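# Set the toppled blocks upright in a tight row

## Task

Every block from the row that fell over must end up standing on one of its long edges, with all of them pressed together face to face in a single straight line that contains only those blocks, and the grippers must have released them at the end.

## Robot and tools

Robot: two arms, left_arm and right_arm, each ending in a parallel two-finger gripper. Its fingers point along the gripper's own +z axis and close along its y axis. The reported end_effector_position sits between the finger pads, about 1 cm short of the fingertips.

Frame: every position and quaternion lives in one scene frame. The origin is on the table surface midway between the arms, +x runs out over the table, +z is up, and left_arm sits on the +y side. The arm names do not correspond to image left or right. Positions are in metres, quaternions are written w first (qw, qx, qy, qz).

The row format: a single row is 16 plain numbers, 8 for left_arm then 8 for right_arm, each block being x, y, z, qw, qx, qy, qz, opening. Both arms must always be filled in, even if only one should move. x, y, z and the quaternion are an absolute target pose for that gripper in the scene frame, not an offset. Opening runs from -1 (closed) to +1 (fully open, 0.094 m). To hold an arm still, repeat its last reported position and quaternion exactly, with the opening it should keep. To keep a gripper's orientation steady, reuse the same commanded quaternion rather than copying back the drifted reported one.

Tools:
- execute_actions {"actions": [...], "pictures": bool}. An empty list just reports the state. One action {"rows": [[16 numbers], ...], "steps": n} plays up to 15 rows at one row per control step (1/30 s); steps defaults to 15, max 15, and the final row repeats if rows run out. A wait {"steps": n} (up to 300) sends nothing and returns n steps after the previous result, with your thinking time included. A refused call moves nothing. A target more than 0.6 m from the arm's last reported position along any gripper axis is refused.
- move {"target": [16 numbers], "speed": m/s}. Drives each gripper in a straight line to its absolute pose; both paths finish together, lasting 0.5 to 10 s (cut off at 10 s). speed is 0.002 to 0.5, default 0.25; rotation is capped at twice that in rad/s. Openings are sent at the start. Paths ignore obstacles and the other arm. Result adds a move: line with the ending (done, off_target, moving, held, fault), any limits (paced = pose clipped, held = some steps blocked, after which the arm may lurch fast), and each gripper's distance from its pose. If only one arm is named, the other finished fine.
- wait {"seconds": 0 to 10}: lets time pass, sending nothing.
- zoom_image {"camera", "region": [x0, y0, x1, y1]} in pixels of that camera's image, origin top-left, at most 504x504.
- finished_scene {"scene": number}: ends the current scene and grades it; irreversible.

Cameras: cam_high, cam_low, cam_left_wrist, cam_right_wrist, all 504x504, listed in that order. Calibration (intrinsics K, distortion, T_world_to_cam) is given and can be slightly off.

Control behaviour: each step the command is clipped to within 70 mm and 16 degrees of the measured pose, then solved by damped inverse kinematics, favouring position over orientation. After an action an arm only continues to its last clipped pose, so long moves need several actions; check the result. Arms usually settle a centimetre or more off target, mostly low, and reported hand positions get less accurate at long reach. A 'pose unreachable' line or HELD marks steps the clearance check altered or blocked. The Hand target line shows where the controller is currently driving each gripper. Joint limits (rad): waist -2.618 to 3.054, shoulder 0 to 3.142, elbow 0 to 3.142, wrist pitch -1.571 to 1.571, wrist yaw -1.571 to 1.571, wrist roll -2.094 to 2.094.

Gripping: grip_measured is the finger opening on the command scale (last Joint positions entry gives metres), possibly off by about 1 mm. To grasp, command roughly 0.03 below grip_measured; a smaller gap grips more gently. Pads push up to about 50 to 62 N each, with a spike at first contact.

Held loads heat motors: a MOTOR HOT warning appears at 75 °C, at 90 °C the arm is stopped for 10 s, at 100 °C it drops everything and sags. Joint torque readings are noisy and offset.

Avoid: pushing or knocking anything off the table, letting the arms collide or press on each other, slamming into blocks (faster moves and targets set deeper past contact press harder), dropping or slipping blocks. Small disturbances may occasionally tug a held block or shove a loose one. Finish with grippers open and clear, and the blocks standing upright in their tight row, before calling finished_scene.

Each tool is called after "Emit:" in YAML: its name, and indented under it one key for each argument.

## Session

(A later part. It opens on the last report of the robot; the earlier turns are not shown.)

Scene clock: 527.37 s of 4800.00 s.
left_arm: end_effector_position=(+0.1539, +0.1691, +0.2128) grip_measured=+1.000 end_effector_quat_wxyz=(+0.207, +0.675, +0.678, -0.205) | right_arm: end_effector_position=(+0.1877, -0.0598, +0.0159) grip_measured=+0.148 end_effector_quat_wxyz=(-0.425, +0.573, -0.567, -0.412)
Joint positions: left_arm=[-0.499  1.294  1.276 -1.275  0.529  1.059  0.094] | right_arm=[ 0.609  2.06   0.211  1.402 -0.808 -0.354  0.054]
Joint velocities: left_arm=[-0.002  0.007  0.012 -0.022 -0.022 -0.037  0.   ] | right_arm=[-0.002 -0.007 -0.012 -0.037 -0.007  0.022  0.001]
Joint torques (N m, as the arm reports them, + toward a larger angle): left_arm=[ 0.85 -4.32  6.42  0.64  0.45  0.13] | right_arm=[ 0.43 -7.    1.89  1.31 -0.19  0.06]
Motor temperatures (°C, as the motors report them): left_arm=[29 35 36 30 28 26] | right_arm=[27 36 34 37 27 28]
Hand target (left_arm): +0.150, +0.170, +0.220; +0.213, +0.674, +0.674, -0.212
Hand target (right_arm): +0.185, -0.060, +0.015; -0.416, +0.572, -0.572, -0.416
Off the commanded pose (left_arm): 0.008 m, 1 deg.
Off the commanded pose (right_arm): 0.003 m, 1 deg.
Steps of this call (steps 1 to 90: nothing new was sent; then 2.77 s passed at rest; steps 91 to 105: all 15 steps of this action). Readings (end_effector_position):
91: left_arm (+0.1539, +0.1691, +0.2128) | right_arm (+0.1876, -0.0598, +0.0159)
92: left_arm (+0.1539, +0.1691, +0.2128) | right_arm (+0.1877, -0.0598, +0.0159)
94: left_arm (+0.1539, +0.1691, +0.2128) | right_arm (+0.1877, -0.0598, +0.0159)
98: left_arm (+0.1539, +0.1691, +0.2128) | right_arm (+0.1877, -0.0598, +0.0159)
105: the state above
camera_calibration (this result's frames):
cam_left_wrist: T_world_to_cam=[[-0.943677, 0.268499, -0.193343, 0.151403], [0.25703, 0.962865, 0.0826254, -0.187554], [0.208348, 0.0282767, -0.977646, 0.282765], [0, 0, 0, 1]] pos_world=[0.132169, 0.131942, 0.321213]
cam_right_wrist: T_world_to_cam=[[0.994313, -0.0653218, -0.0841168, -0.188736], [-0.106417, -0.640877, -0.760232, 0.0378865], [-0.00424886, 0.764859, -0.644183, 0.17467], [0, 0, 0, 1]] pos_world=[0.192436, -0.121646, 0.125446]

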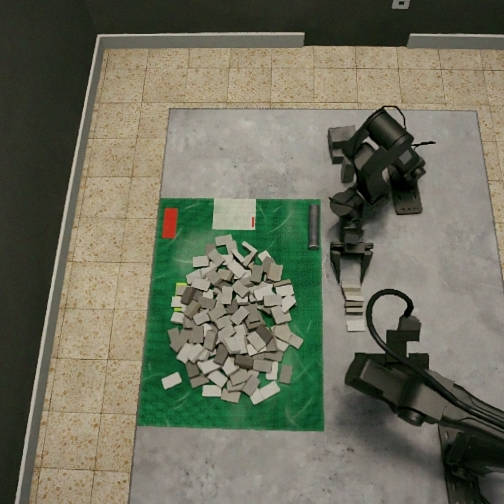

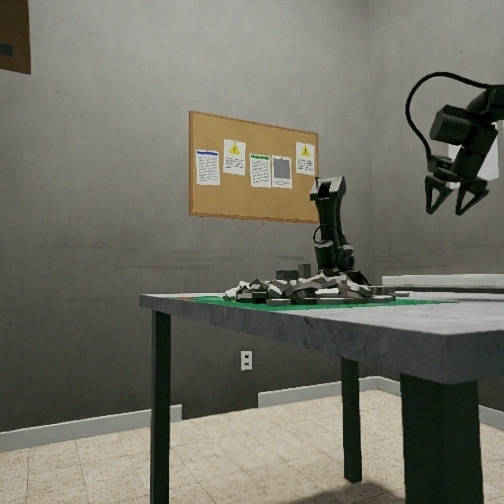

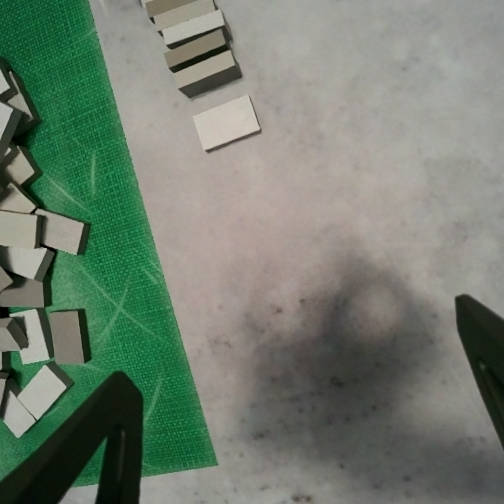

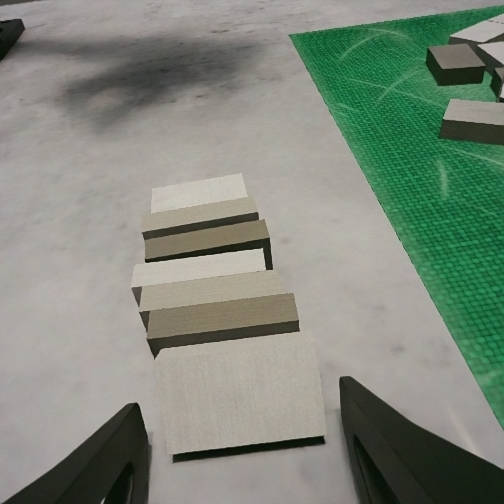

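Emit:
move:
  target: [0.15,0.17,0.22,0.2126,0.6744,0.6744,-0.2126,1.0, 0.187,-0.10,0.035,-0.4156,0.5721,-0.5721,-0.4156,0.15]
  speed: 0.08

Scene clock: 549.27 s of 4800.00 s.
left_arm: end_effector_position=(+0.1539, +0.1691, +0.2128) grip_measured=+1.000 end_effector_quat_wxyz=(+0.207, +0.675, +0.678, -0.205) | right_arm: end_effector_position=(+0.1893, -0.0977, +0.0313) grip_measured=+0.148 end_effector_quat_wxyz=(+0.412, -0.571, +0.578, +0.414)
Joint positions: left_arm=[-0.499  1.294  1.276 -1.275  0.529  1.059  0.094] | right_arm=[ 0.441  1.799  0.148  1.07  -0.952 -0.483  0.054]
Joint velocities: left_arm=[-0.012 -0.007 -0.002  0.022  0.037 -0.007  0.   ] | right_arm=[ 0.002 -0.027  0.012  0.007  0.037 -0.037 -0.001]
Joint torques (N m, as the arm reports them, + toward a larger angle): left_arm=[ 0.9  -4.29  6.4   0.67  0.44  0.16] | right_arm=[-0.58 -6.6   2.17  1.35 -0.36 -0.1 ]
Motor temperatures (°C, as the motors report them): left_arm=[29 35 36 30 28 26] | right_arm=[27 38 33 36 27 28]
Hand target (left_arm): +0.150, +0.170, +0.220; +0.213, +0.674, +0.674, -0.212
Hand target (right_arm): +0.187, -0.100, +0.035; -0.415, +0.573, -0.572, -0.415
Off the commanded pose (left_arm): 0.008 m, 1 deg.
Off the commanded pose (right_arm): 0.005 m, 1 deg.
After step 90, 17.57 s passed at rest.
move: done
camera_calibration (this result's frames):
cam_left_wrist: T_world_to_cam=[[-0.943677, 0.268499, -0.193343, 0.151403], [0.25703, 0.962865, 0.0826254, -0.187554], [0.208348, 0.0282767, -0.977646, 0.282765], [0, 0, 0, 1]] pos_world=[0.132169, 0.131942, 0.321213]
cam_right_wrist: T_world_to_cam=[[0.991513, -0.0692863, -0.110005, -0.19058], [-0.12836, -0.655971, -0.743792, 0.0276504], [-0.0206255, 0.751599, -0.659297, 0.215874], [0, 0, 0, 1]] pos_world=[0.196964, -0.157317, 0.141926]

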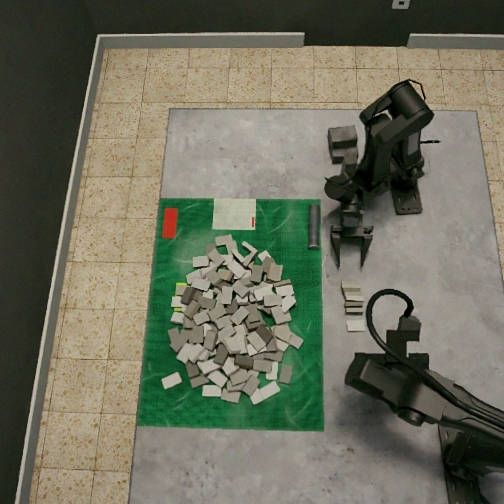

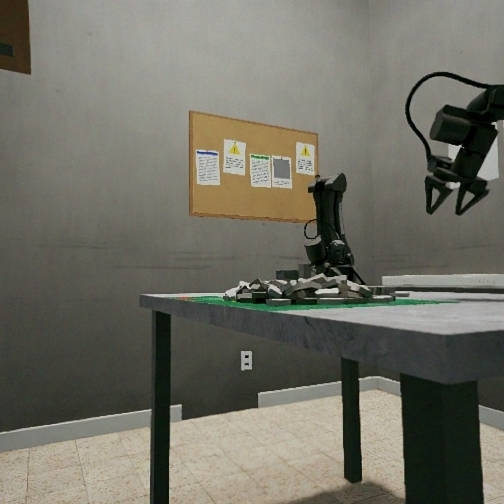

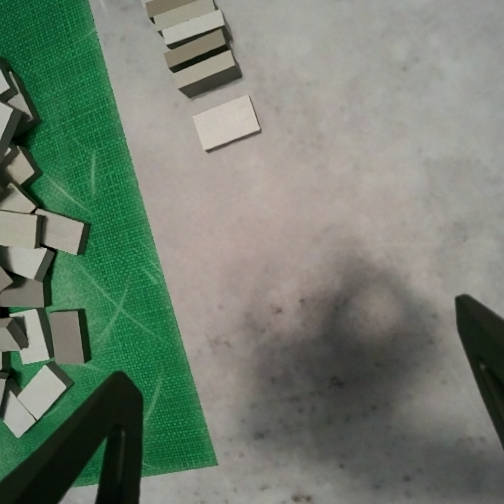

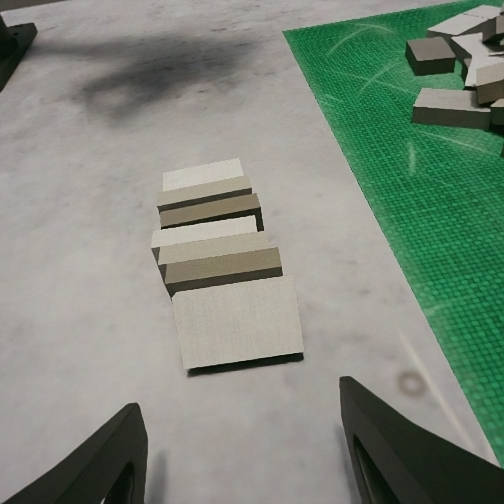

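Emit:
move:
  target: [0.192,0.05,0.07,0.0308,0.7064,0.7064,-0.0308,0.4, 0.187,-0.10,0.035,-0.4156,0.5721,-0.5721,-0.4156,0.15]
  speed: 0.2

Scene clock: 560.53 s of 4800.00 s.
left_arm: end_effector_position=(+0.1924, +0.0511, +0.0646) grip_measured=+0.403 end_effector_quat_wxyz=(+0.027, +0.709, +0.704, -0.039) | right_arm: end_effector_position=(+0.1890, -0.0979, +0.0307) grip_measured=+0.148 end_effector_quat_wxyz=(+0.411, -0.571, +0.578, +0.414)
Joint positions: left_arm=[-0.956  1.967  1.527 -1.069  0.071  0.687  0.066] | right_arm=[ 0.441  1.799  0.148  1.065 -0.952 -0.485  0.054]
Joint velocities: left_arm=[ 0.007  0.007 -0.027 -0.022  0.037  0.022  0.001] | right_arm=[-0.007 -0.007 -0.002 -0.051 -0.095  0.037 -0.   ]
Joint torques (N m, as the arm reports them, + toward a larger angle): left_arm=[-0.33 -8.42  7.31  0.37 -0.05 -0.01] | right_arm=[-0.45 -6.16  2.11  1.5  -0.35 -0.05]
Motor temperatures (°C, as the motors report them): left_arm=[29 35 36 30 28 26] | right_arm=[27 37 33 36 27 28]
Hand target (left_arm): +0.195, +0.048, +0.071; +0.032, +0.707, +0.706, -0.035
Hand target (right_arm): +0.187, -0.100, +0.035; -0.416, +0.572, -0.572, -0.416
Off the commanded pose (left_arm): 0.006 m, 1 deg.
Off the commanded pose (right_arm): 0.005 m, 1 deg.
After step 90, 6.43 s passed at rest.
move: done
camera_calibration (this result's frames):
cam_left_wrist: T_world_to_cam=[[-0.940195, 0.339881, -0.0226833, 0.17536], [0.277397, 0.802592, 0.528108, -0.0961025], [0.197699, 0.490232, -0.848874, 0.103391], [0, 0, 0, 1]] pos_world=[0.171091, -0.0331559, 0.142496]
cam_right_wrist: T_world_to_cam=[[0.991306, -0.0690398, -0.112008, -0.190185], [-0.129652, -0.65762, -0.742109, 0.0270776], [-0.0224238, 0.75018, -0.660854, 0.215894], [0, 0, 0, 1]] pos_world=[0.196884, -0.157283, 0.141467]

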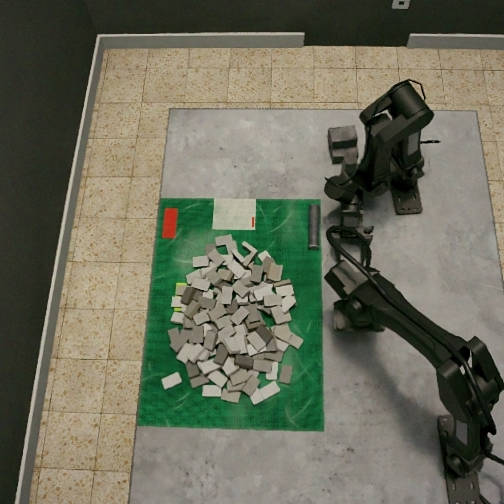

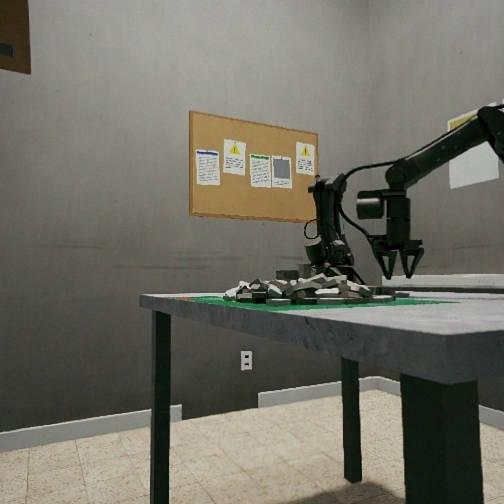

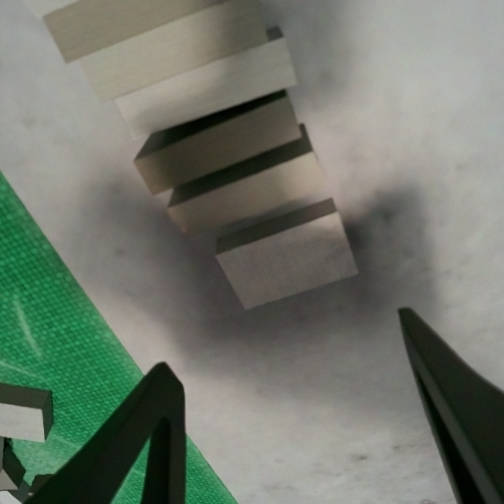

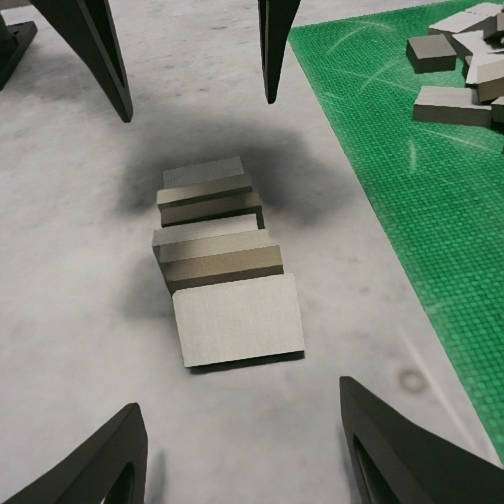

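Emit:
move:
  target: [0.189,0.057,0.034,0.0308,0.7064,0.7064,-0.0308,0.4, 0.187,-0.10,0.035,-0.4156,0.5721,-0.5721,-0.4156,0.15]
  speed: 0.08

Scene clock: 569.87 s of 4800.00 s.
left_arm: end_effector_position=(+0.1909, +0.0559, +0.0387) grip_measured=+0.403 end_effector_quat_wxyz=(+0.032, +0.708, +0.704, -0.034) | right_arm: end_effector_position=(+0.1890, -0.0979, +0.0307) grip_measured=+0.148 end_effector_quat_wxyz=(+0.411, -0.571, +0.578, +0.414)
Joint positions: left_arm=[-0.956  1.967  1.42  -0.954  0.061  0.686  0.066] | right_arm=[ 0.441  1.799  0.148  1.065 -0.952 -0.485  0.054]
Joint velocities: left_arm=[-0.002 -0.002 -0.007 -0.037  0.037 -0.007  0.   ] | right_arm=[-0.002  0.002  0.007  0.125  0.022  0.022 -0.001]
Joint torques (N m, as the arm reports them, + toward a larger angle): left_arm=[-0.45 -8.22  4.26  0.61 -0.1  -0.03] | right_arm=[-0.5  -6.22  2.03  1.5  -0.35 -0.05]
Motor temperatures (°C, as the motors report them): left_arm=[29 37 36 30 28 26] | right_arm=[27 37 33 36 27 28]
Hand target (left_arm): +0.189, +0.056, +0.034; +0.031, +0.706, +0.706, -0.031
Hand target (right_arm): +0.187, -0.100, +0.035; -0.416, +0.572, -0.572, -0.416
Off the commanded pose (left_arm): 0.005 m, 0 deg.
Off the commanded pose (right_arm): 0.005 m, 1 deg.
After step 90, 5.37 s passed at rest.
move: done
camera_calibration (this result's frames):
cam_left_wrist: T_world_to_cam=[[-0.94069, 0.337457, -0.0350018, 0.172456], [0.26839, 0.803305, 0.531666, -0.0842449], [0.207531, 0.490739, -0.846231, 0.0773103], [0, 0, 0, 1]] pos_world=[0.168794, -0.0284615, 0.116249]
cam_right_wrist: T_world_to_cam=[[0.991306, -0.0690398, -0.112008, -0.190185], [-0.129652, -0.65762, -0.742109, 0.0270776], [-0.0224238, 0.75018, -0.660854, 0.215894], [0, 0, 0, 1]] pos_world=[0.196884, -0.157283, 0.141467]

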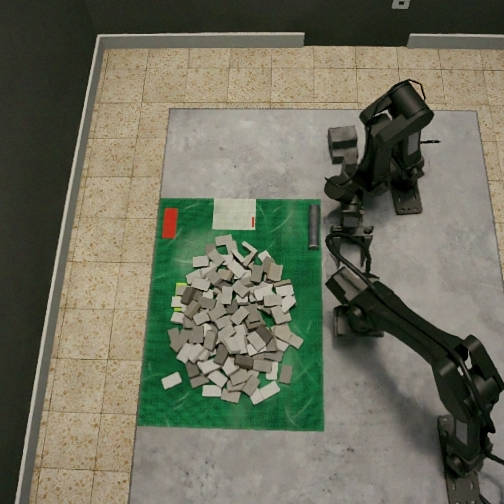

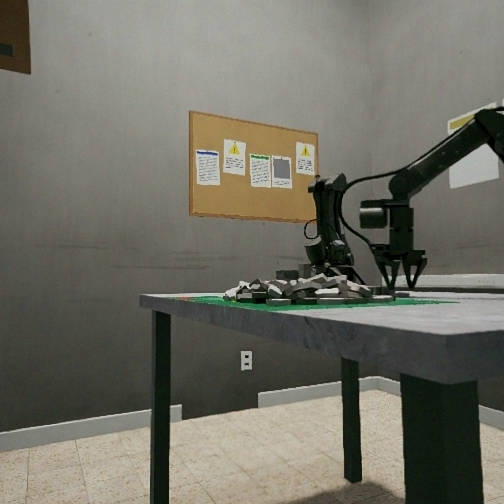

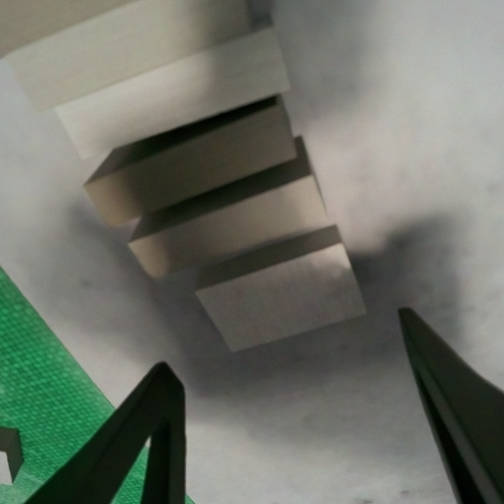

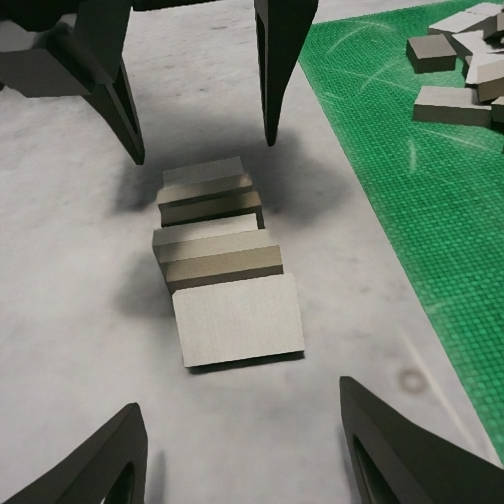

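Emit:
move:
  target: [0.190,0.060,0.011,0.0308,0.7064,0.7064,-0.0308,0.4, 0.187,-0.10,0.035,-0.4156,0.5721,-0.5721,-0.4156,0.15]
  speed: 0.04

Scene clock: 576.43 s of 4800.00 s.
left_arm: end_effector_position=(+0.1911, +0.0558, +0.0200) grip_measured=+0.402 end_effector_quat_wxyz=(+0.038, +0.708, +0.704, -0.034) | right_arm: end_effector_position=(+0.1890, -0.0979, +0.0307) grip_measured=+0.148 end_effector_quat_wxyz=(+0.411, -0.571, +0.578, +0.414)
Joint positions: left_arm=[-0.956  1.981  1.361 -0.869  0.06   0.686  0.066] | right_arm=[ 0.441  1.799  0.148  1.065 -0.952 -0.485  0.054]
Joint velocities: left_arm=[-0.002 -0.002 -0.012  0.007  0.007 -0.007 -0.   ] | right_arm=[-0.007  0.002 -0.022 -0.007 -0.095  0.022 -0.001]
Joint torques (N m, as the arm reports them, + toward a larger angle): left_arm=[ 0.19 -7.55  3.86  0.64 -0.05  0.02] | right_arm=[-0.49 -6.15  2.01  1.48 -0.38 -0.06]
Motor temperatures (°C, as the motors report them): left_arm=[29 38 35 30 28 26] | right_arm=[27 37 33 36 27 28]
Hand target (left_arm): +0.190, +0.060, +0.011; +0.031, +0.706, +0.706, -0.031
Hand target (right_arm): +0.187, -0.100, +0.035; -0.416, +0.572, -0.572, -0.416
Off the commanded pose (left_arm): 0.010 m, 1 deg.
Off the commanded pose (right_arm): 0.005 m, 1 deg.
After step 90, 2.50 s passed at rest.
move: done
camera_calibration (this result's frames):
cam_left_wrist: T_world_to_cam=[[-0.940386, 0.337052, -0.0455028, 0.172252], [0.264085, 0.807925, 0.526798, -0.0736368], [0.214321, 0.483377, -0.848772, 0.0606587], [0, 0, 0, 1]] pos_world=[0.168429, -0.0278859, 0.0981151]
cam_right_wrist: T_world_to_cam=[[0.991306, -0.0690398, -0.112008, -0.190185], [-0.129652, -0.65762, -0.742109, 0.0270776], [-0.0224238, 0.75018, -0.660854, 0.215894], [0, 0, 0, 1]] pos_world=[0.196884, -0.157283, 0.141467]

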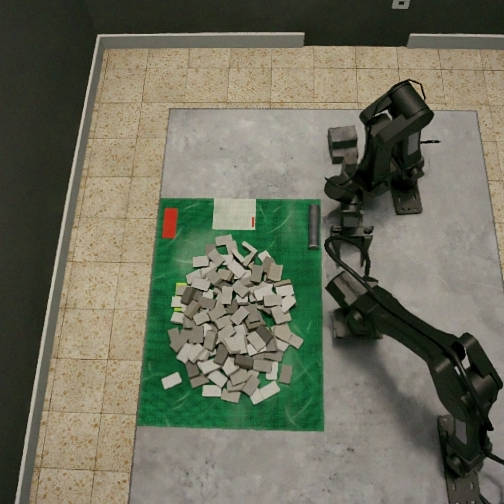

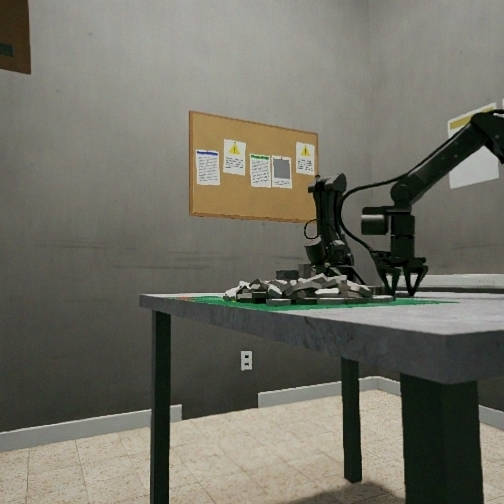

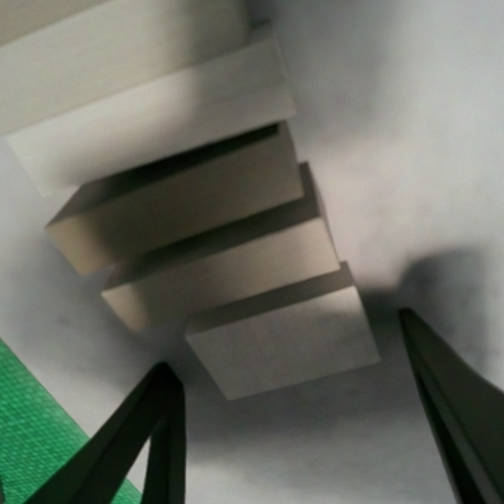

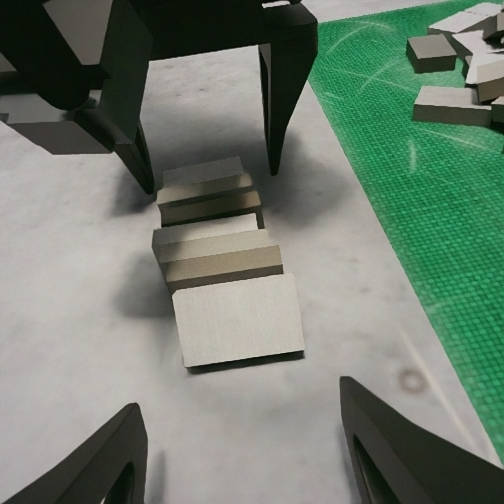

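Emit:
move:
  target: [0.190,0.064,0.005,0.0308,0.7064,0.7064,-0.0308,0.4, 0.187,-0.10,0.035,-0.4156,0.5721,-0.5721,-0.4156,0.15]
  speed: 0.02

Scene clock: 580.43 s of 4800.00 s.
left_arm: end_effector_position=(+0.1921, +0.0545, +0.0186) grip_measured=+0.402 end_effector_quat_wxyz=(+0.042, +0.708, +0.704, -0.035) | right_arm: end_effector_position=(+0.1890, -0.0980, +0.0307) grip_measured=+0.148 end_effector_quat_wxyz=(+0.411, -0.571, +0.579, +0.414)
Joint positions: left_arm=[-0.956  1.981  1.355 -0.854  0.06   0.686  0.066] | right_arm=[ 0.441  1.799  0.148  1.065 -0.952 -0.485  0.054]
Joint velocities: left_arm=[-0.007 -0.007 -0.017  0.066 -0.037 -0.037  0.001] | right_arm=[ 0.012  0.012 -0.002  0.007 -0.037  0.022 -0.001]
Joint torques (N m, as the arm reports them, + toward a larger angle): left_arm=[ 0.85 -7.74  2.41  0.79 -0.06  0.1 ] | right_arm=[-0.46 -6.17  2.09  1.5  -0.35 -0.1 ]
Motor temperatures (°C, as the motors report them): left_arm=[29 38 35 30 28 26] | right_arm=[27 37 33 36 27 28]
Hand target (left_arm): +0.190, +0.064, +0.005; +0.030, +0.706, +0.706, -0.031
Hand target (right_arm): +0.187, -0.100, +0.035; -0.416, +0.572, -0.572, -0.415
Off the commanded pose (left_arm): 0.017 m, 1 deg.
Off the commanded pose (right_arm): 0.005 m, 1 deg.
move: off_target (left_arm)
camera_calibration (this result's frames):
cam_left_wrist: T_world_to_cam=[[-0.940113, 0.336717, -0.0529975, 0.17363], [0.261183, 0.811499, 0.522735, -0.0717785], [0.219021, 0.477588, -0.850846, 0.0593548], [0, 0, 0, 1]] pos_world=[0.168979, -0.028563, 0.0972249]
cam_right_wrist: T_world_to_cam=[[0.991296, -0.0693752, -0.11189, -0.190283], [-0.129781, -0.657714, -0.742004, 0.0270678], [-0.0221146, 0.750067, -0.660993, 0.215818], [0, 0, 0, 1]] pos_world=[0.196913, -0.157276, 0.141448]

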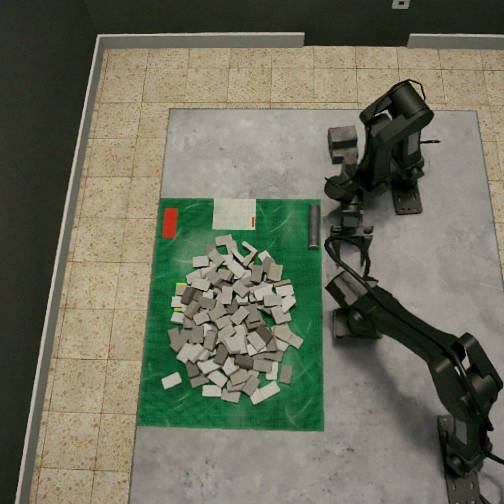

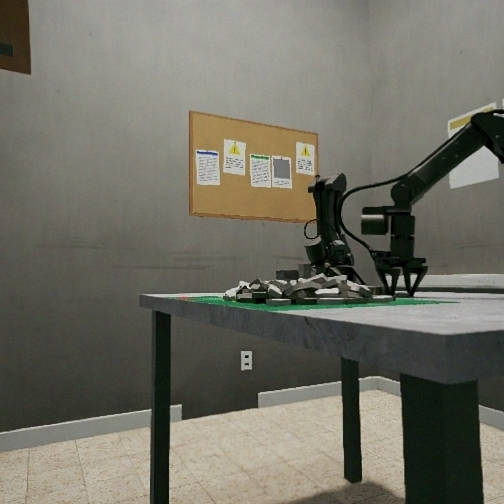

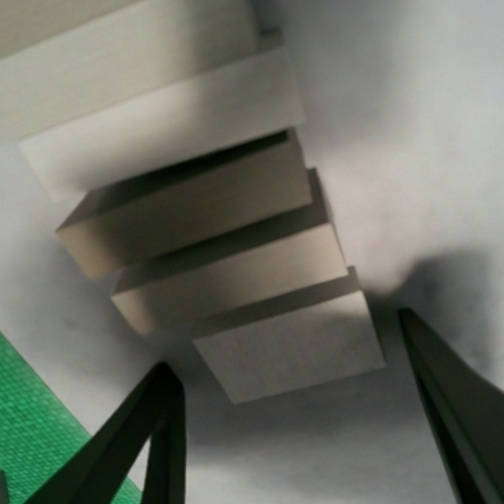

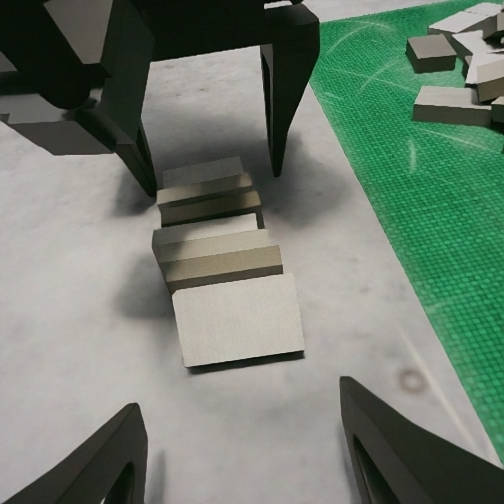

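Emit:
zoom_image:
  camera: "cam_right_wrist"
  region: [110, 120, 310, 260]

Region (110, 120, 310, 260) of cam_right_wrist's 504x504 image, scaled by 2.520, with more detail than that image has; it fills the top 353 rows of this view, and the rest is white.

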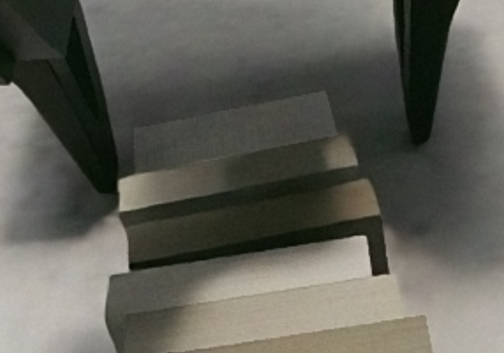

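Emit:
execute_actions:
  actions:
    - {"rows": [[0.190,0.060,0.010,0.0308,0.7064,0.7064,-0.0308,0.25, 0.187,-0.10,0.035,-0.4156,0.5721,-0.5721,-0.4156,0.15],[0.190,0.060,0.010,0.0308,0.7064,0.7064,-0.0308,0.1, 0.187,-0.10,0.035,-0.4156,0.5721,-0.5721,-0.4156,0.15],[0.190,0.060,0.010,0.0308,0.7064,0.7064,-0.0308,0.0, 0.187,-0.10,0.035,-0.4156,0.5721,-0.5721,-0.4156,0.15],[0.190,0.060,0.010,0.0308,0.7064,0.7064,-0.0308,-0.1, 0.187,-0.10,0.035,-0.4156,0.5721,-0.5721,-0.4156,0.15],[0.190,0.060,0.010,0.0308,0.7064,0.7064,-0.0308,-0.2, 0.187,-0.10,0.035,-0.4156,0.5721,-0.5721,-0.4156,0.15]], "steps": 15}

Scene clock: 594.20 s of 4800.00 s.
left_arm: end_effector_position=(+0.1941, +0.0542, +0.0187) grip_measured=-0.137 end_effector_quat_wxyz=(+0.045, +0.708, +0.704, -0.032) | right_arm: end_effector_position=(+0.1890, -0.0979, +0.0307) grip_measured=+0.148 end_effector_quat_wxyz=(+0.411, -0.571, +0.578, +0.414)
Joint positions: left_arm=[-0.956  1.981  1.355 -0.848  0.054  0.686  0.041] | right_arm=[ 0.441  1.799  0.148  1.065 -0.952 -0.485  0.054]
Joint velocities: left_arm=[-0.017 -0.002 -0.007  0.022 -0.066 -0.022  0.   ] | right_arm=[-0.002  0.007  0.002  0.066  0.022 -0.051  0.001]
Joint torques (N m, as the arm reports them, + toward a larger angle): left_arm=[ 0.17 -7.57  4.15  0.56 -0.02  0.01] | right_arm=[-0.47 -6.14  1.98  1.5  -0.36 -0.09]
Motor temperatures (°C, as the motors report them): left_arm=[29 39 34 30 28 26] | right_arm=[27 37 33 37 27 28]
Hand target (left_arm): +0.190, +0.060, +0.010; +0.031, +0.706, +0.706, -0.031
Hand target (right_arm): +0.187, -0.100, +0.035; -0.416, +0.572, -0.572, -0.416
Off the commanded pose (left_arm): 0.011 m, 2 deg.
Off the commanded pose (right_arm): 0.005 m, 1 deg.
Steps of this call (steps 1 to 90: nothing new was sent; then 10.27 s passed at rest; steps 91 to 105: all 15 steps of this action). Readings (end_effector_position):
91: left_arm (+0.1929, +0.0545, +0.0187) | right_arm (+0.1890, -0.0980, +0.0307)
92: left_arm (+0.1940, +0.0544, +0.0187) | right_arm (+0.1890, -0.0980, +0.0307)
94: left_arm (+0.1940, +0.0544, +0.0187) | right_arm (+0.1890, -0.0979, +0.0307)
98: left_arm (+0.1941, +0.0542, +0.0187) | right_arm (+0.1890, -0.0979, +0.0307)
105: the state above
camera_calibration (this result's frames):
cam_left_wrist: T_world_to_cam=[[-0.940072, 0.335411, -0.0613537, 0.175866], [0.255616, 0.812318, 0.524214, -0.0710874], [0.225666, 0.477116, -0.849374, 0.0578349], [0, 0, 0, 1]] pos_world=[0.170446, -0.0288357, 0.0971784]
cam_right_wrist: T_world_to_cam=[[0.991306, -0.0690398, -0.112008, -0.190185], [-0.129652, -0.65762, -0.742109, 0.0270776], [-0.0224238, 0.75018, -0.660854, 0.215894], [0, 0, 0, 1]] pos_world=[0.196884, -0.157283, 0.141467]

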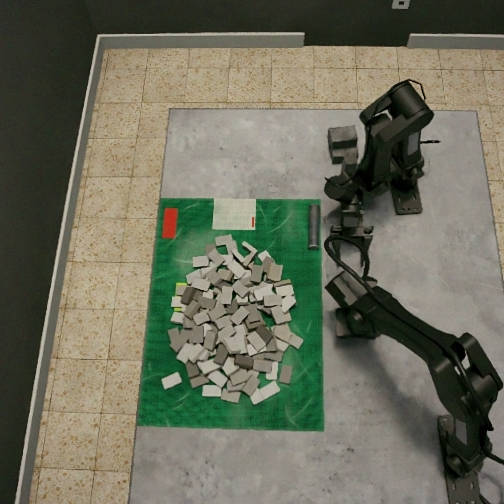

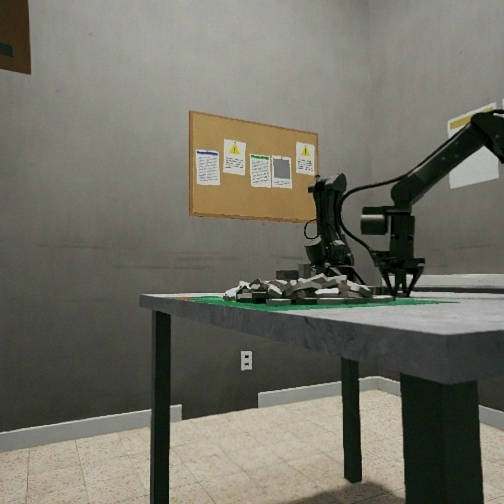

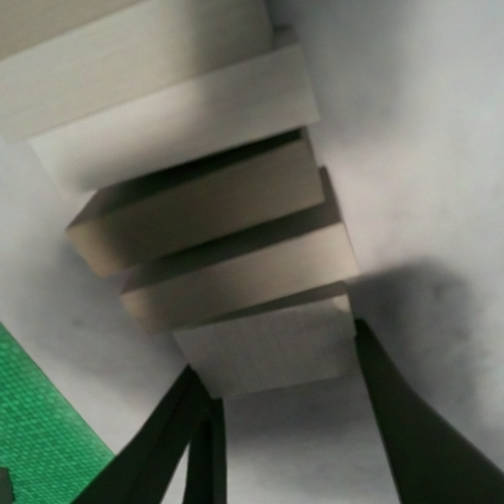

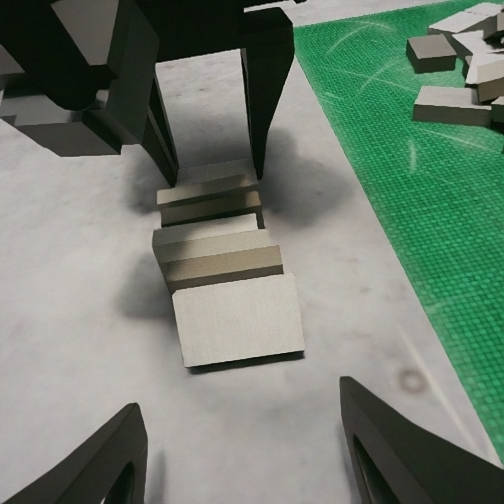

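Emit:
move:
  target: [0.190,0.080,0.06,0.0308,0.7064,0.7064,-0.0308,-0.18, 0.187,-0.10,0.035,-0.4156,0.5721,-0.5721,-0.4156,0.15]
  speed: 0.05

Scene clock: 598.50 s of 4800.00 s.
left_arm: end_effector_position=(+0.1844, +0.0827, +0.0455) grip_measured=-0.137 end_effector_quat_wxyz=(+0.016, +0.706, +0.708, -0.028) | right_arm: end_effector_position=(+0.1890, -0.0980, +0.0307) grip_measured=+0.148 end_effector_quat_wxyz=(+0.411, -0.571, +0.579, +0.414)
Joint positions: left_arm=[-0.926  1.898  1.355 -0.991  0.054  0.708  0.041] | right_arm=[ 0.441  1.799  0.148  1.065 -0.952 -0.485  0.054]
Joint velocities: left_arm=[-0.002 -0.007 -0.002 -0.081 -0.022 -0.022 -0.001] | right_arm=[-0.012 -0.007  0.002 -0.022 -0.081 -0.037 -0.   ]
Joint torques (N m, as the arm reports them, + toward a larger angle): left_arm=[ 0.79 -9.75  6.86  0.31  0.01  0.16] | right_arm=[-0.48 -6.18  2.07  1.49 -0.36 -0.07]
Motor temperatures (°C, as the motors report them): left_arm=[29 39 34 30 28 26] | right_arm=[27 37 33 37 27 28]
Hand target (left_arm): +0.189, +0.081, +0.060; +0.031, +0.707, +0.706, -0.030
Hand target (right_arm): +0.187, -0.100, +0.035; -0.416, +0.572, -0.572, -0.415
Off the commanded pose (left_arm): 0.016 m, 2 deg.
Off the commanded pose (right_arm): 0.005 m, 1 deg.
move: off_target (left_arm)
camera_calibration (this result's frames):
cam_left_wrist: T_world_to_cam=[[-0.943843, 0.330191, -0.0116113, 0.157701], [0.269423, 0.789528, 0.551414, -0.10766], [0.19124, 0.517319, -0.834151, 0.0715414], [0, 0, 0, 1]] pos_world=[0.16417, -0.00408064, 0.120873]
cam_right_wrist: T_world_to_cam=[[0.991296, -0.0693752, -0.11189, -0.190283], [-0.129781, -0.657714, -0.742004, 0.0270678], [-0.0221146, 0.750067, -0.660993, 0.215818], [0, 0, 0, 1]] pos_world=[0.196913, -0.157276, 0.141448]

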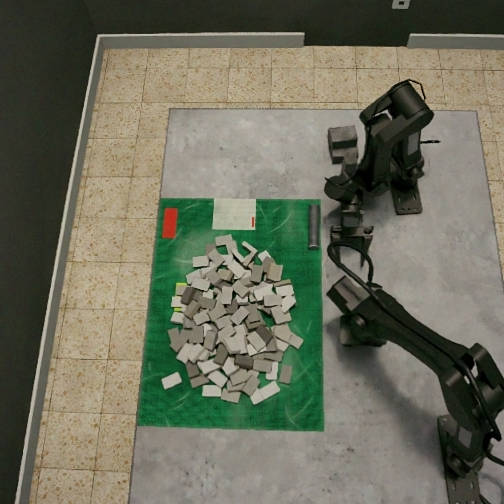

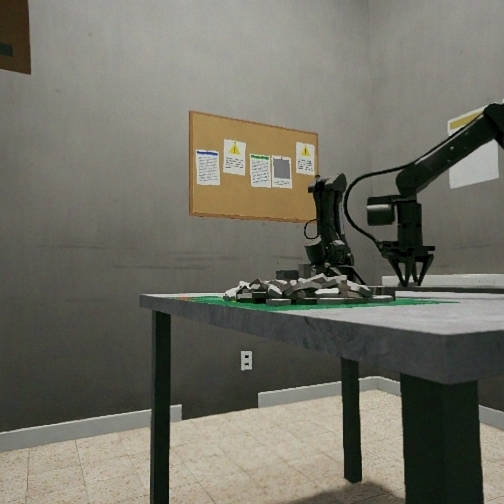

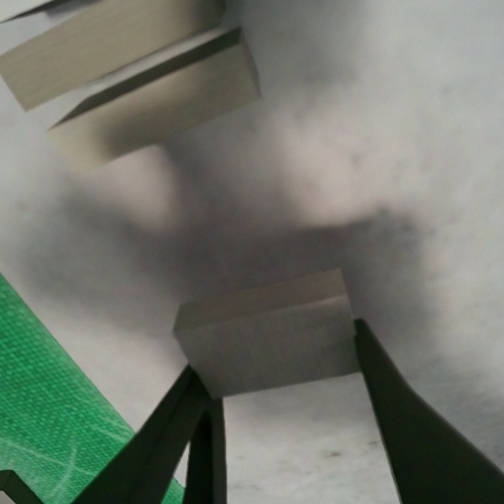

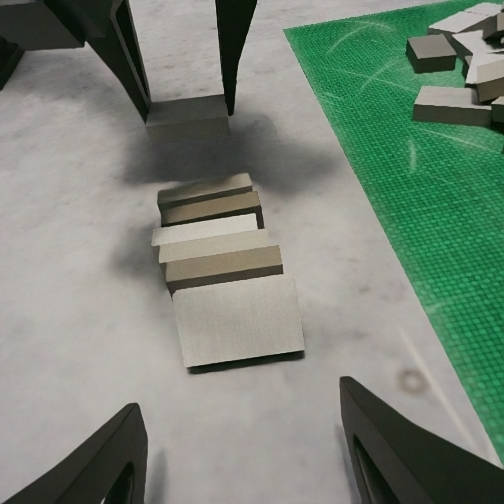

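Emit:
move:
  target: [0.188,0.095,0.065,0.4450,0.5495,0.5495,-0.4450,-0.18, 0.187,-0.10,0.035,-0.4156,0.5721,-0.5721,-0.4156,0.15]
  speed: 0.15

Scene clock: 607.40 s of 4800.00 s.
left_arm: end_effector_position=(+0.1964, +0.0936, +0.0658) grip_measured=-0.137 end_effector_quat_wxyz=(+0.452, +0.557, +0.551, -0.427) | right_arm: end_effector_position=(+0.1890, -0.0979, +0.0307) grip_measured=+0.148 end_effector_quat_wxyz=(+0.411, -0.571, +0.578, +0.414)
Joint positions: left_arm=[-0.438  1.833  0.434  0.855  1.119  0.532  0.041] | right_arm=[ 0.441  1.799  0.148  1.065 -0.952 -0.485  0.054]
Joint velocities: left_arm=[-0.007  0.017 -0.007  0.081 -0.022 -0.022  0.001] | right_arm=[-0.002 -0.022 -0.007 -0.051 -0.007 -0.022 -0.002]
Joint torques (N m, as the arm reports them, + toward a larger angle): left_arm=[ 0.61 -4.46  1.88  1.59  0.48 -0.06] | right_arm=[-0.55 -6.23  1.98  1.49 -0.36 -0.05]
Motor temperatures (°C, as the motors report them): left_arm=[29 40 34 30 28 26] | right_arm=[27 37 33 37 27 28]
Hand target (left_arm): +0.190, +0.096, +0.063; +0.445, +0.552, +0.551, -0.440
Hand target (right_arm): +0.187, -0.100, +0.035; -0.416, +0.572, -0.572, -0.416
Off the commanded pose (left_arm): 0.009 m, 2 deg.
Off the commanded pose (right_arm): 0.005 m, 1 deg.
After step 90, 0.80 s passed at rest.
move: done
camera_calibration (this result's frames):
cam_left_wrist: T_world_to_cam=[[-0.932223, 0.0545859, -0.357743, 0.211976], [0.269983, 0.763177, -0.587086, -0.0534604], [0.240975, -0.64388, -0.726189, 0.172364], [0, 0, 0, 1]] pos_world=[0.170507, 0.140211, 0.169616]
cam_right_wrist: T_world_to_cam=[[0.991306, -0.0690398, -0.112008, -0.190185], [-0.129652, -0.65762, -0.742109, 0.0270776], [-0.0224238, 0.75018, -0.660854, 0.215894], [0, 0, 0, 1]] pos_world=[0.196884, -0.157283, 0.141467]

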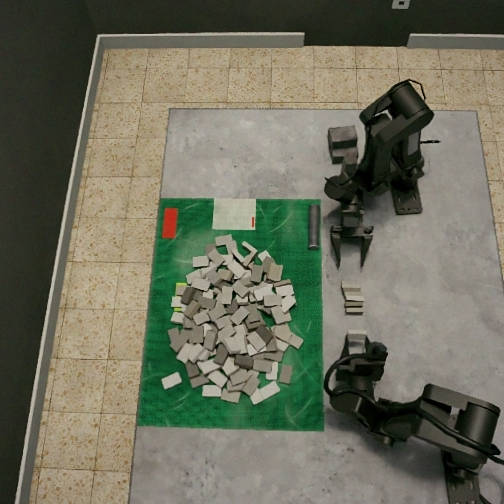

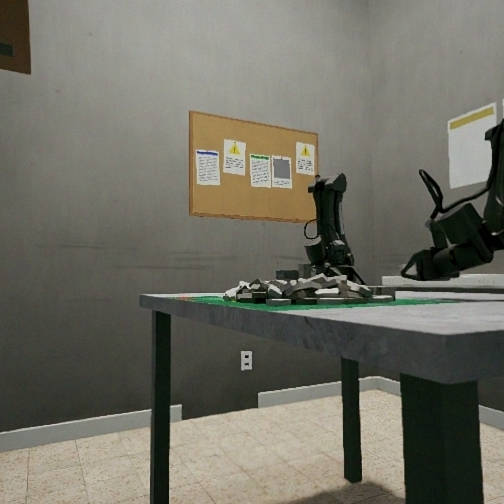

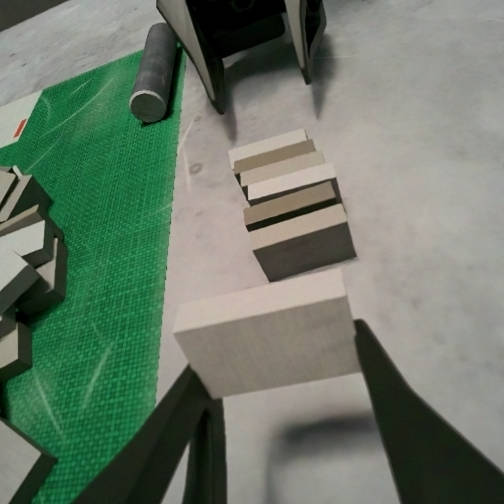

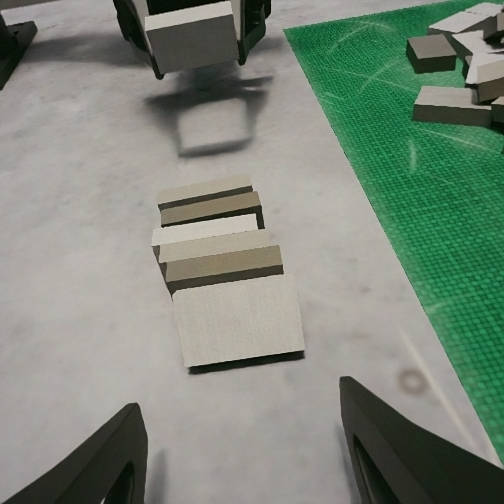

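Emit:
move:
  target: [0.190,0.075,0.030,0.4450,0.5495,0.5495,-0.4450,-0.18, 0.187,-0.10,0.035,-0.4156,0.5721,-0.5721,-0.4156,0.15]
  speed: 0.05

Scene clock: 615.70 s of 4800.00 s.
left_arm: end_effector_position=(+0.1896, +0.0780, +0.0279) grip_measured=-0.137 end_effector_quat_wxyz=(+0.442, +0.549, +0.555, -0.443) | right_arm: end_effector_position=(+0.1890, -0.0979, +0.0307) grip_measured=+0.148 end_effector_quat_wxyz=(+0.411, -0.571, +0.578, +0.414)
Joint positions: left_arm=[-0.499  2.084  0.434  1.164  1.086  0.431  0.041] | right_arm=[ 0.441  1.799  0.148  1.065 -0.952 -0.485  0.054]
Joint velocities: left_arm=[ 0.002 -0.007 -0.002  0.066  0.037 -0.051  0.   ] | right_arm=[-0.012 -0.002  0.002 -0.022 -0.037  0.007 -0.001]
Joint torques (N m, as the arm reports them, + toward a larger angle): left_arm=[-0.77 -5.19  2.7   1.68  0.21 -0.05] | right_arm=[-0.53 -6.09  2.05  1.51 -0.36 -0.08]
Motor temperatures (°C, as the motors report them): left_arm=[29 38 34 32 28 26] | right_arm=[27 37 33 37 27 28]
Hand target (left_arm): +0.190, +0.074, +0.029; +0.445, +0.549, +0.549, -0.445
Hand target (right_arm): +0.187, -0.100, +0.035; -0.416, +0.572, -0.572, -0.416
Off the commanded pose (left_arm): 0.004 m, 1 deg.
Off the commanded pose (right_arm): 0.005 m, 1 deg.
After step 90, 4.13 s passed at rest.
move: done
camera_calibration (this result's frames):
cam_left_wrist: T_world_to_cam=[[-0.944803, 0.061294, -0.321856, 0.193686], [0.254693, 0.755354, -0.603798, -0.058011], [0.206106, -0.652444, -0.729272, 0.143787], [0, 0, 0, 1]] pos_world=[0.168135, 0.12576, 0.132172]
cam_right_wrist: T_world_to_cam=[[0.991306, -0.0690398, -0.112008, -0.190185], [-0.129652, -0.65762, -0.742109, 0.0270776], [-0.0224238, 0.75018, -0.660854, 0.215894], [0, 0, 0, 1]] pos_world=[0.196884, -0.157283, 0.141467]

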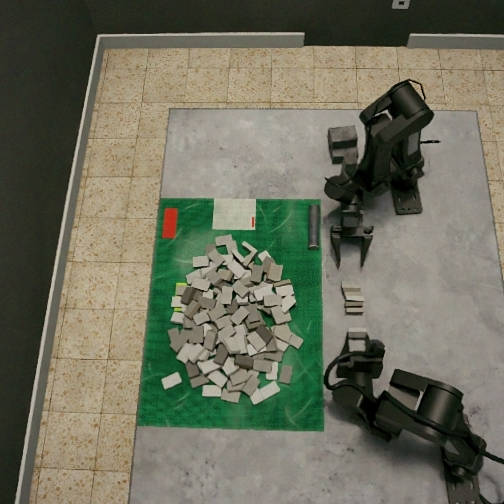

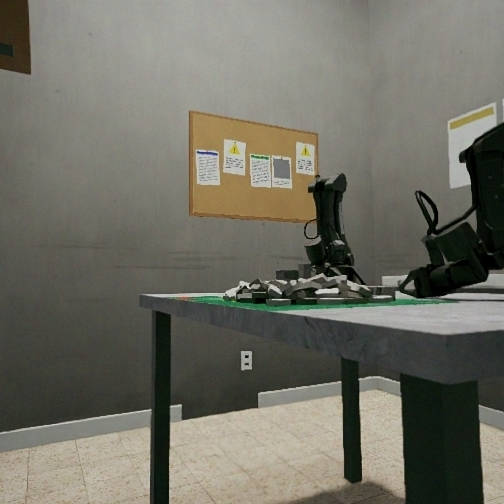

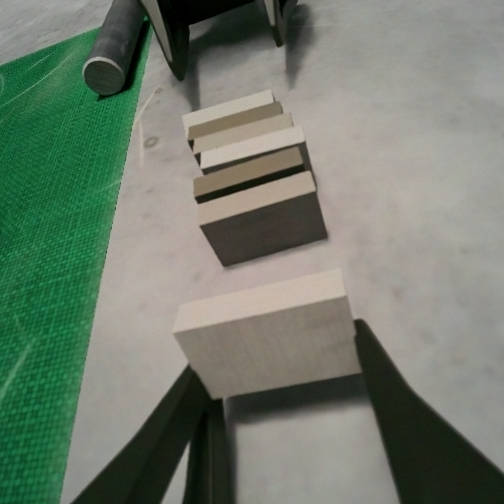

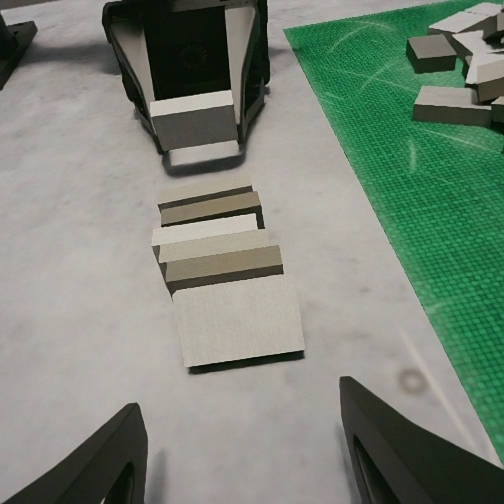

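Emit:
move:
  target: [0.193,0.047,0.022,0.4450,0.5495,0.5495,-0.4450,-0.18, 0.187,-0.10,0.035,-0.4156,0.5721,-0.5721,-0.4156,0.15]
  speed: 0.03

Scene clock: 624.07 s of 4800.00 s.
left_arm: end_effector_position=(+0.1902, +0.0513, +0.0276) grip_measured=-0.137 end_effector_quat_wxyz=(+0.454, +0.554, +0.541, -0.441) | right_arm: end_effector_position=(+0.1890, -0.0980, +0.0307) grip_measured=+0.148 end_effector_quat_wxyz=(+0.411, -0.571, +0.579, +0.414)
Joint positions: left_arm=[-0.587  2.151  0.48   1.284  1.016  0.36   0.041] | right_arm=[ 0.441  1.799  0.148  1.065 -0.952 -0.485  0.054]
Joint velocities: left_arm=[-0.007 -0.007  0.002 -0.051  0.022 -0.007  0.001] | right_arm=[-0.007  0.012  0.002  0.066 -0.051 -0.037 -0.   ]
Joint torques (N m, as the arm reports them, + toward a larger angle): left_arm=[-0.95 -4.98  3.54  1.48  0.07 -0.11] | right_arm=[-0.54 -6.19  2.07  1.49 -0.37 -0.07]
Motor temperatures (°C, as the motors report them): left_arm=[29 37 34 33 28 26] | right_arm=[27 37 33 37 27 28]
Hand target (left_arm): +0.193, +0.047, +0.022; +0.445, +0.549, +0.549, -0.446
Hand target (right_arm): +0.187, -0.100, +0.035; -0.416, +0.572, -0.572, -0.415
Off the commanded pose (left_arm): 0.008 m, 2 deg.
Off the commanded pose (right_arm): 0.005 m, 1 deg.
After step 90, 4.03 s passed at rest.
move: done
camera_calibration (this result's frames):
cam_left_wrist: T_world_to_cam=[[-0.933467, 0.0632862, -0.353037, 0.194476], [0.28086, 0.741152, -0.609763, -0.0421608], [0.223064, -0.668348, -0.709615, 0.123057], [0, 0, 0, 1]] pos_world=[0.165929, 0.101185, 0.130272]
cam_right_wrist: T_world_to_cam=[[0.991296, -0.0693752, -0.11189, -0.190283], [-0.129781, -0.657714, -0.742004, 0.0270678], [-0.0221146, 0.750067, -0.660993, 0.215818], [0, 0, 0, 1]] pos_world=[0.196913, -0.157276, 0.141448]

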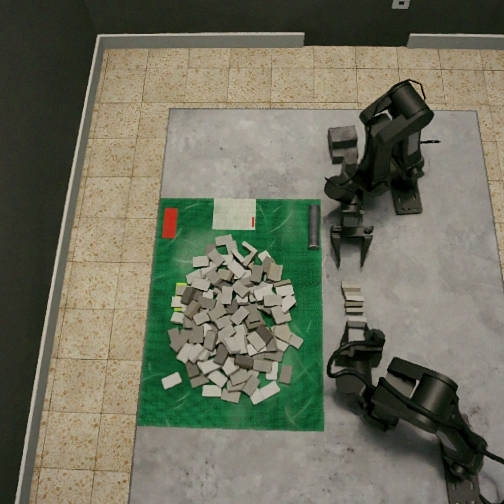

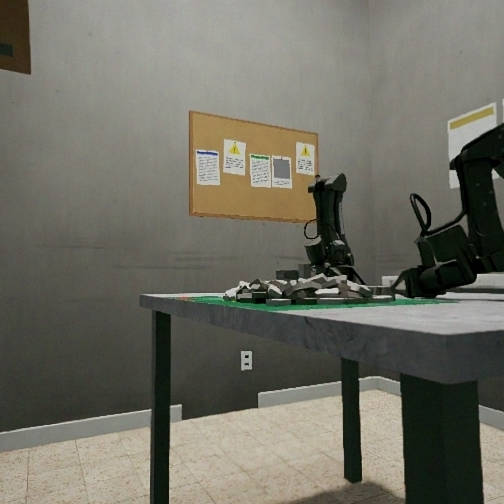

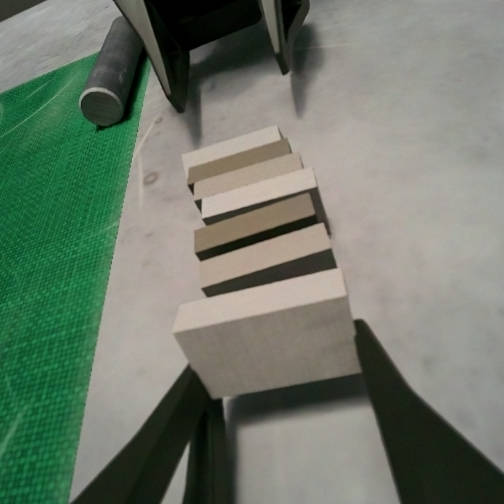

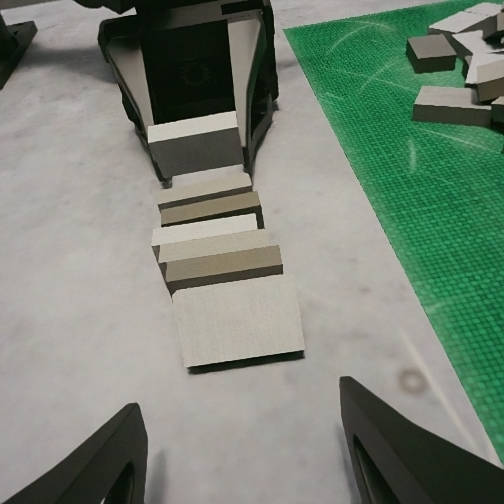

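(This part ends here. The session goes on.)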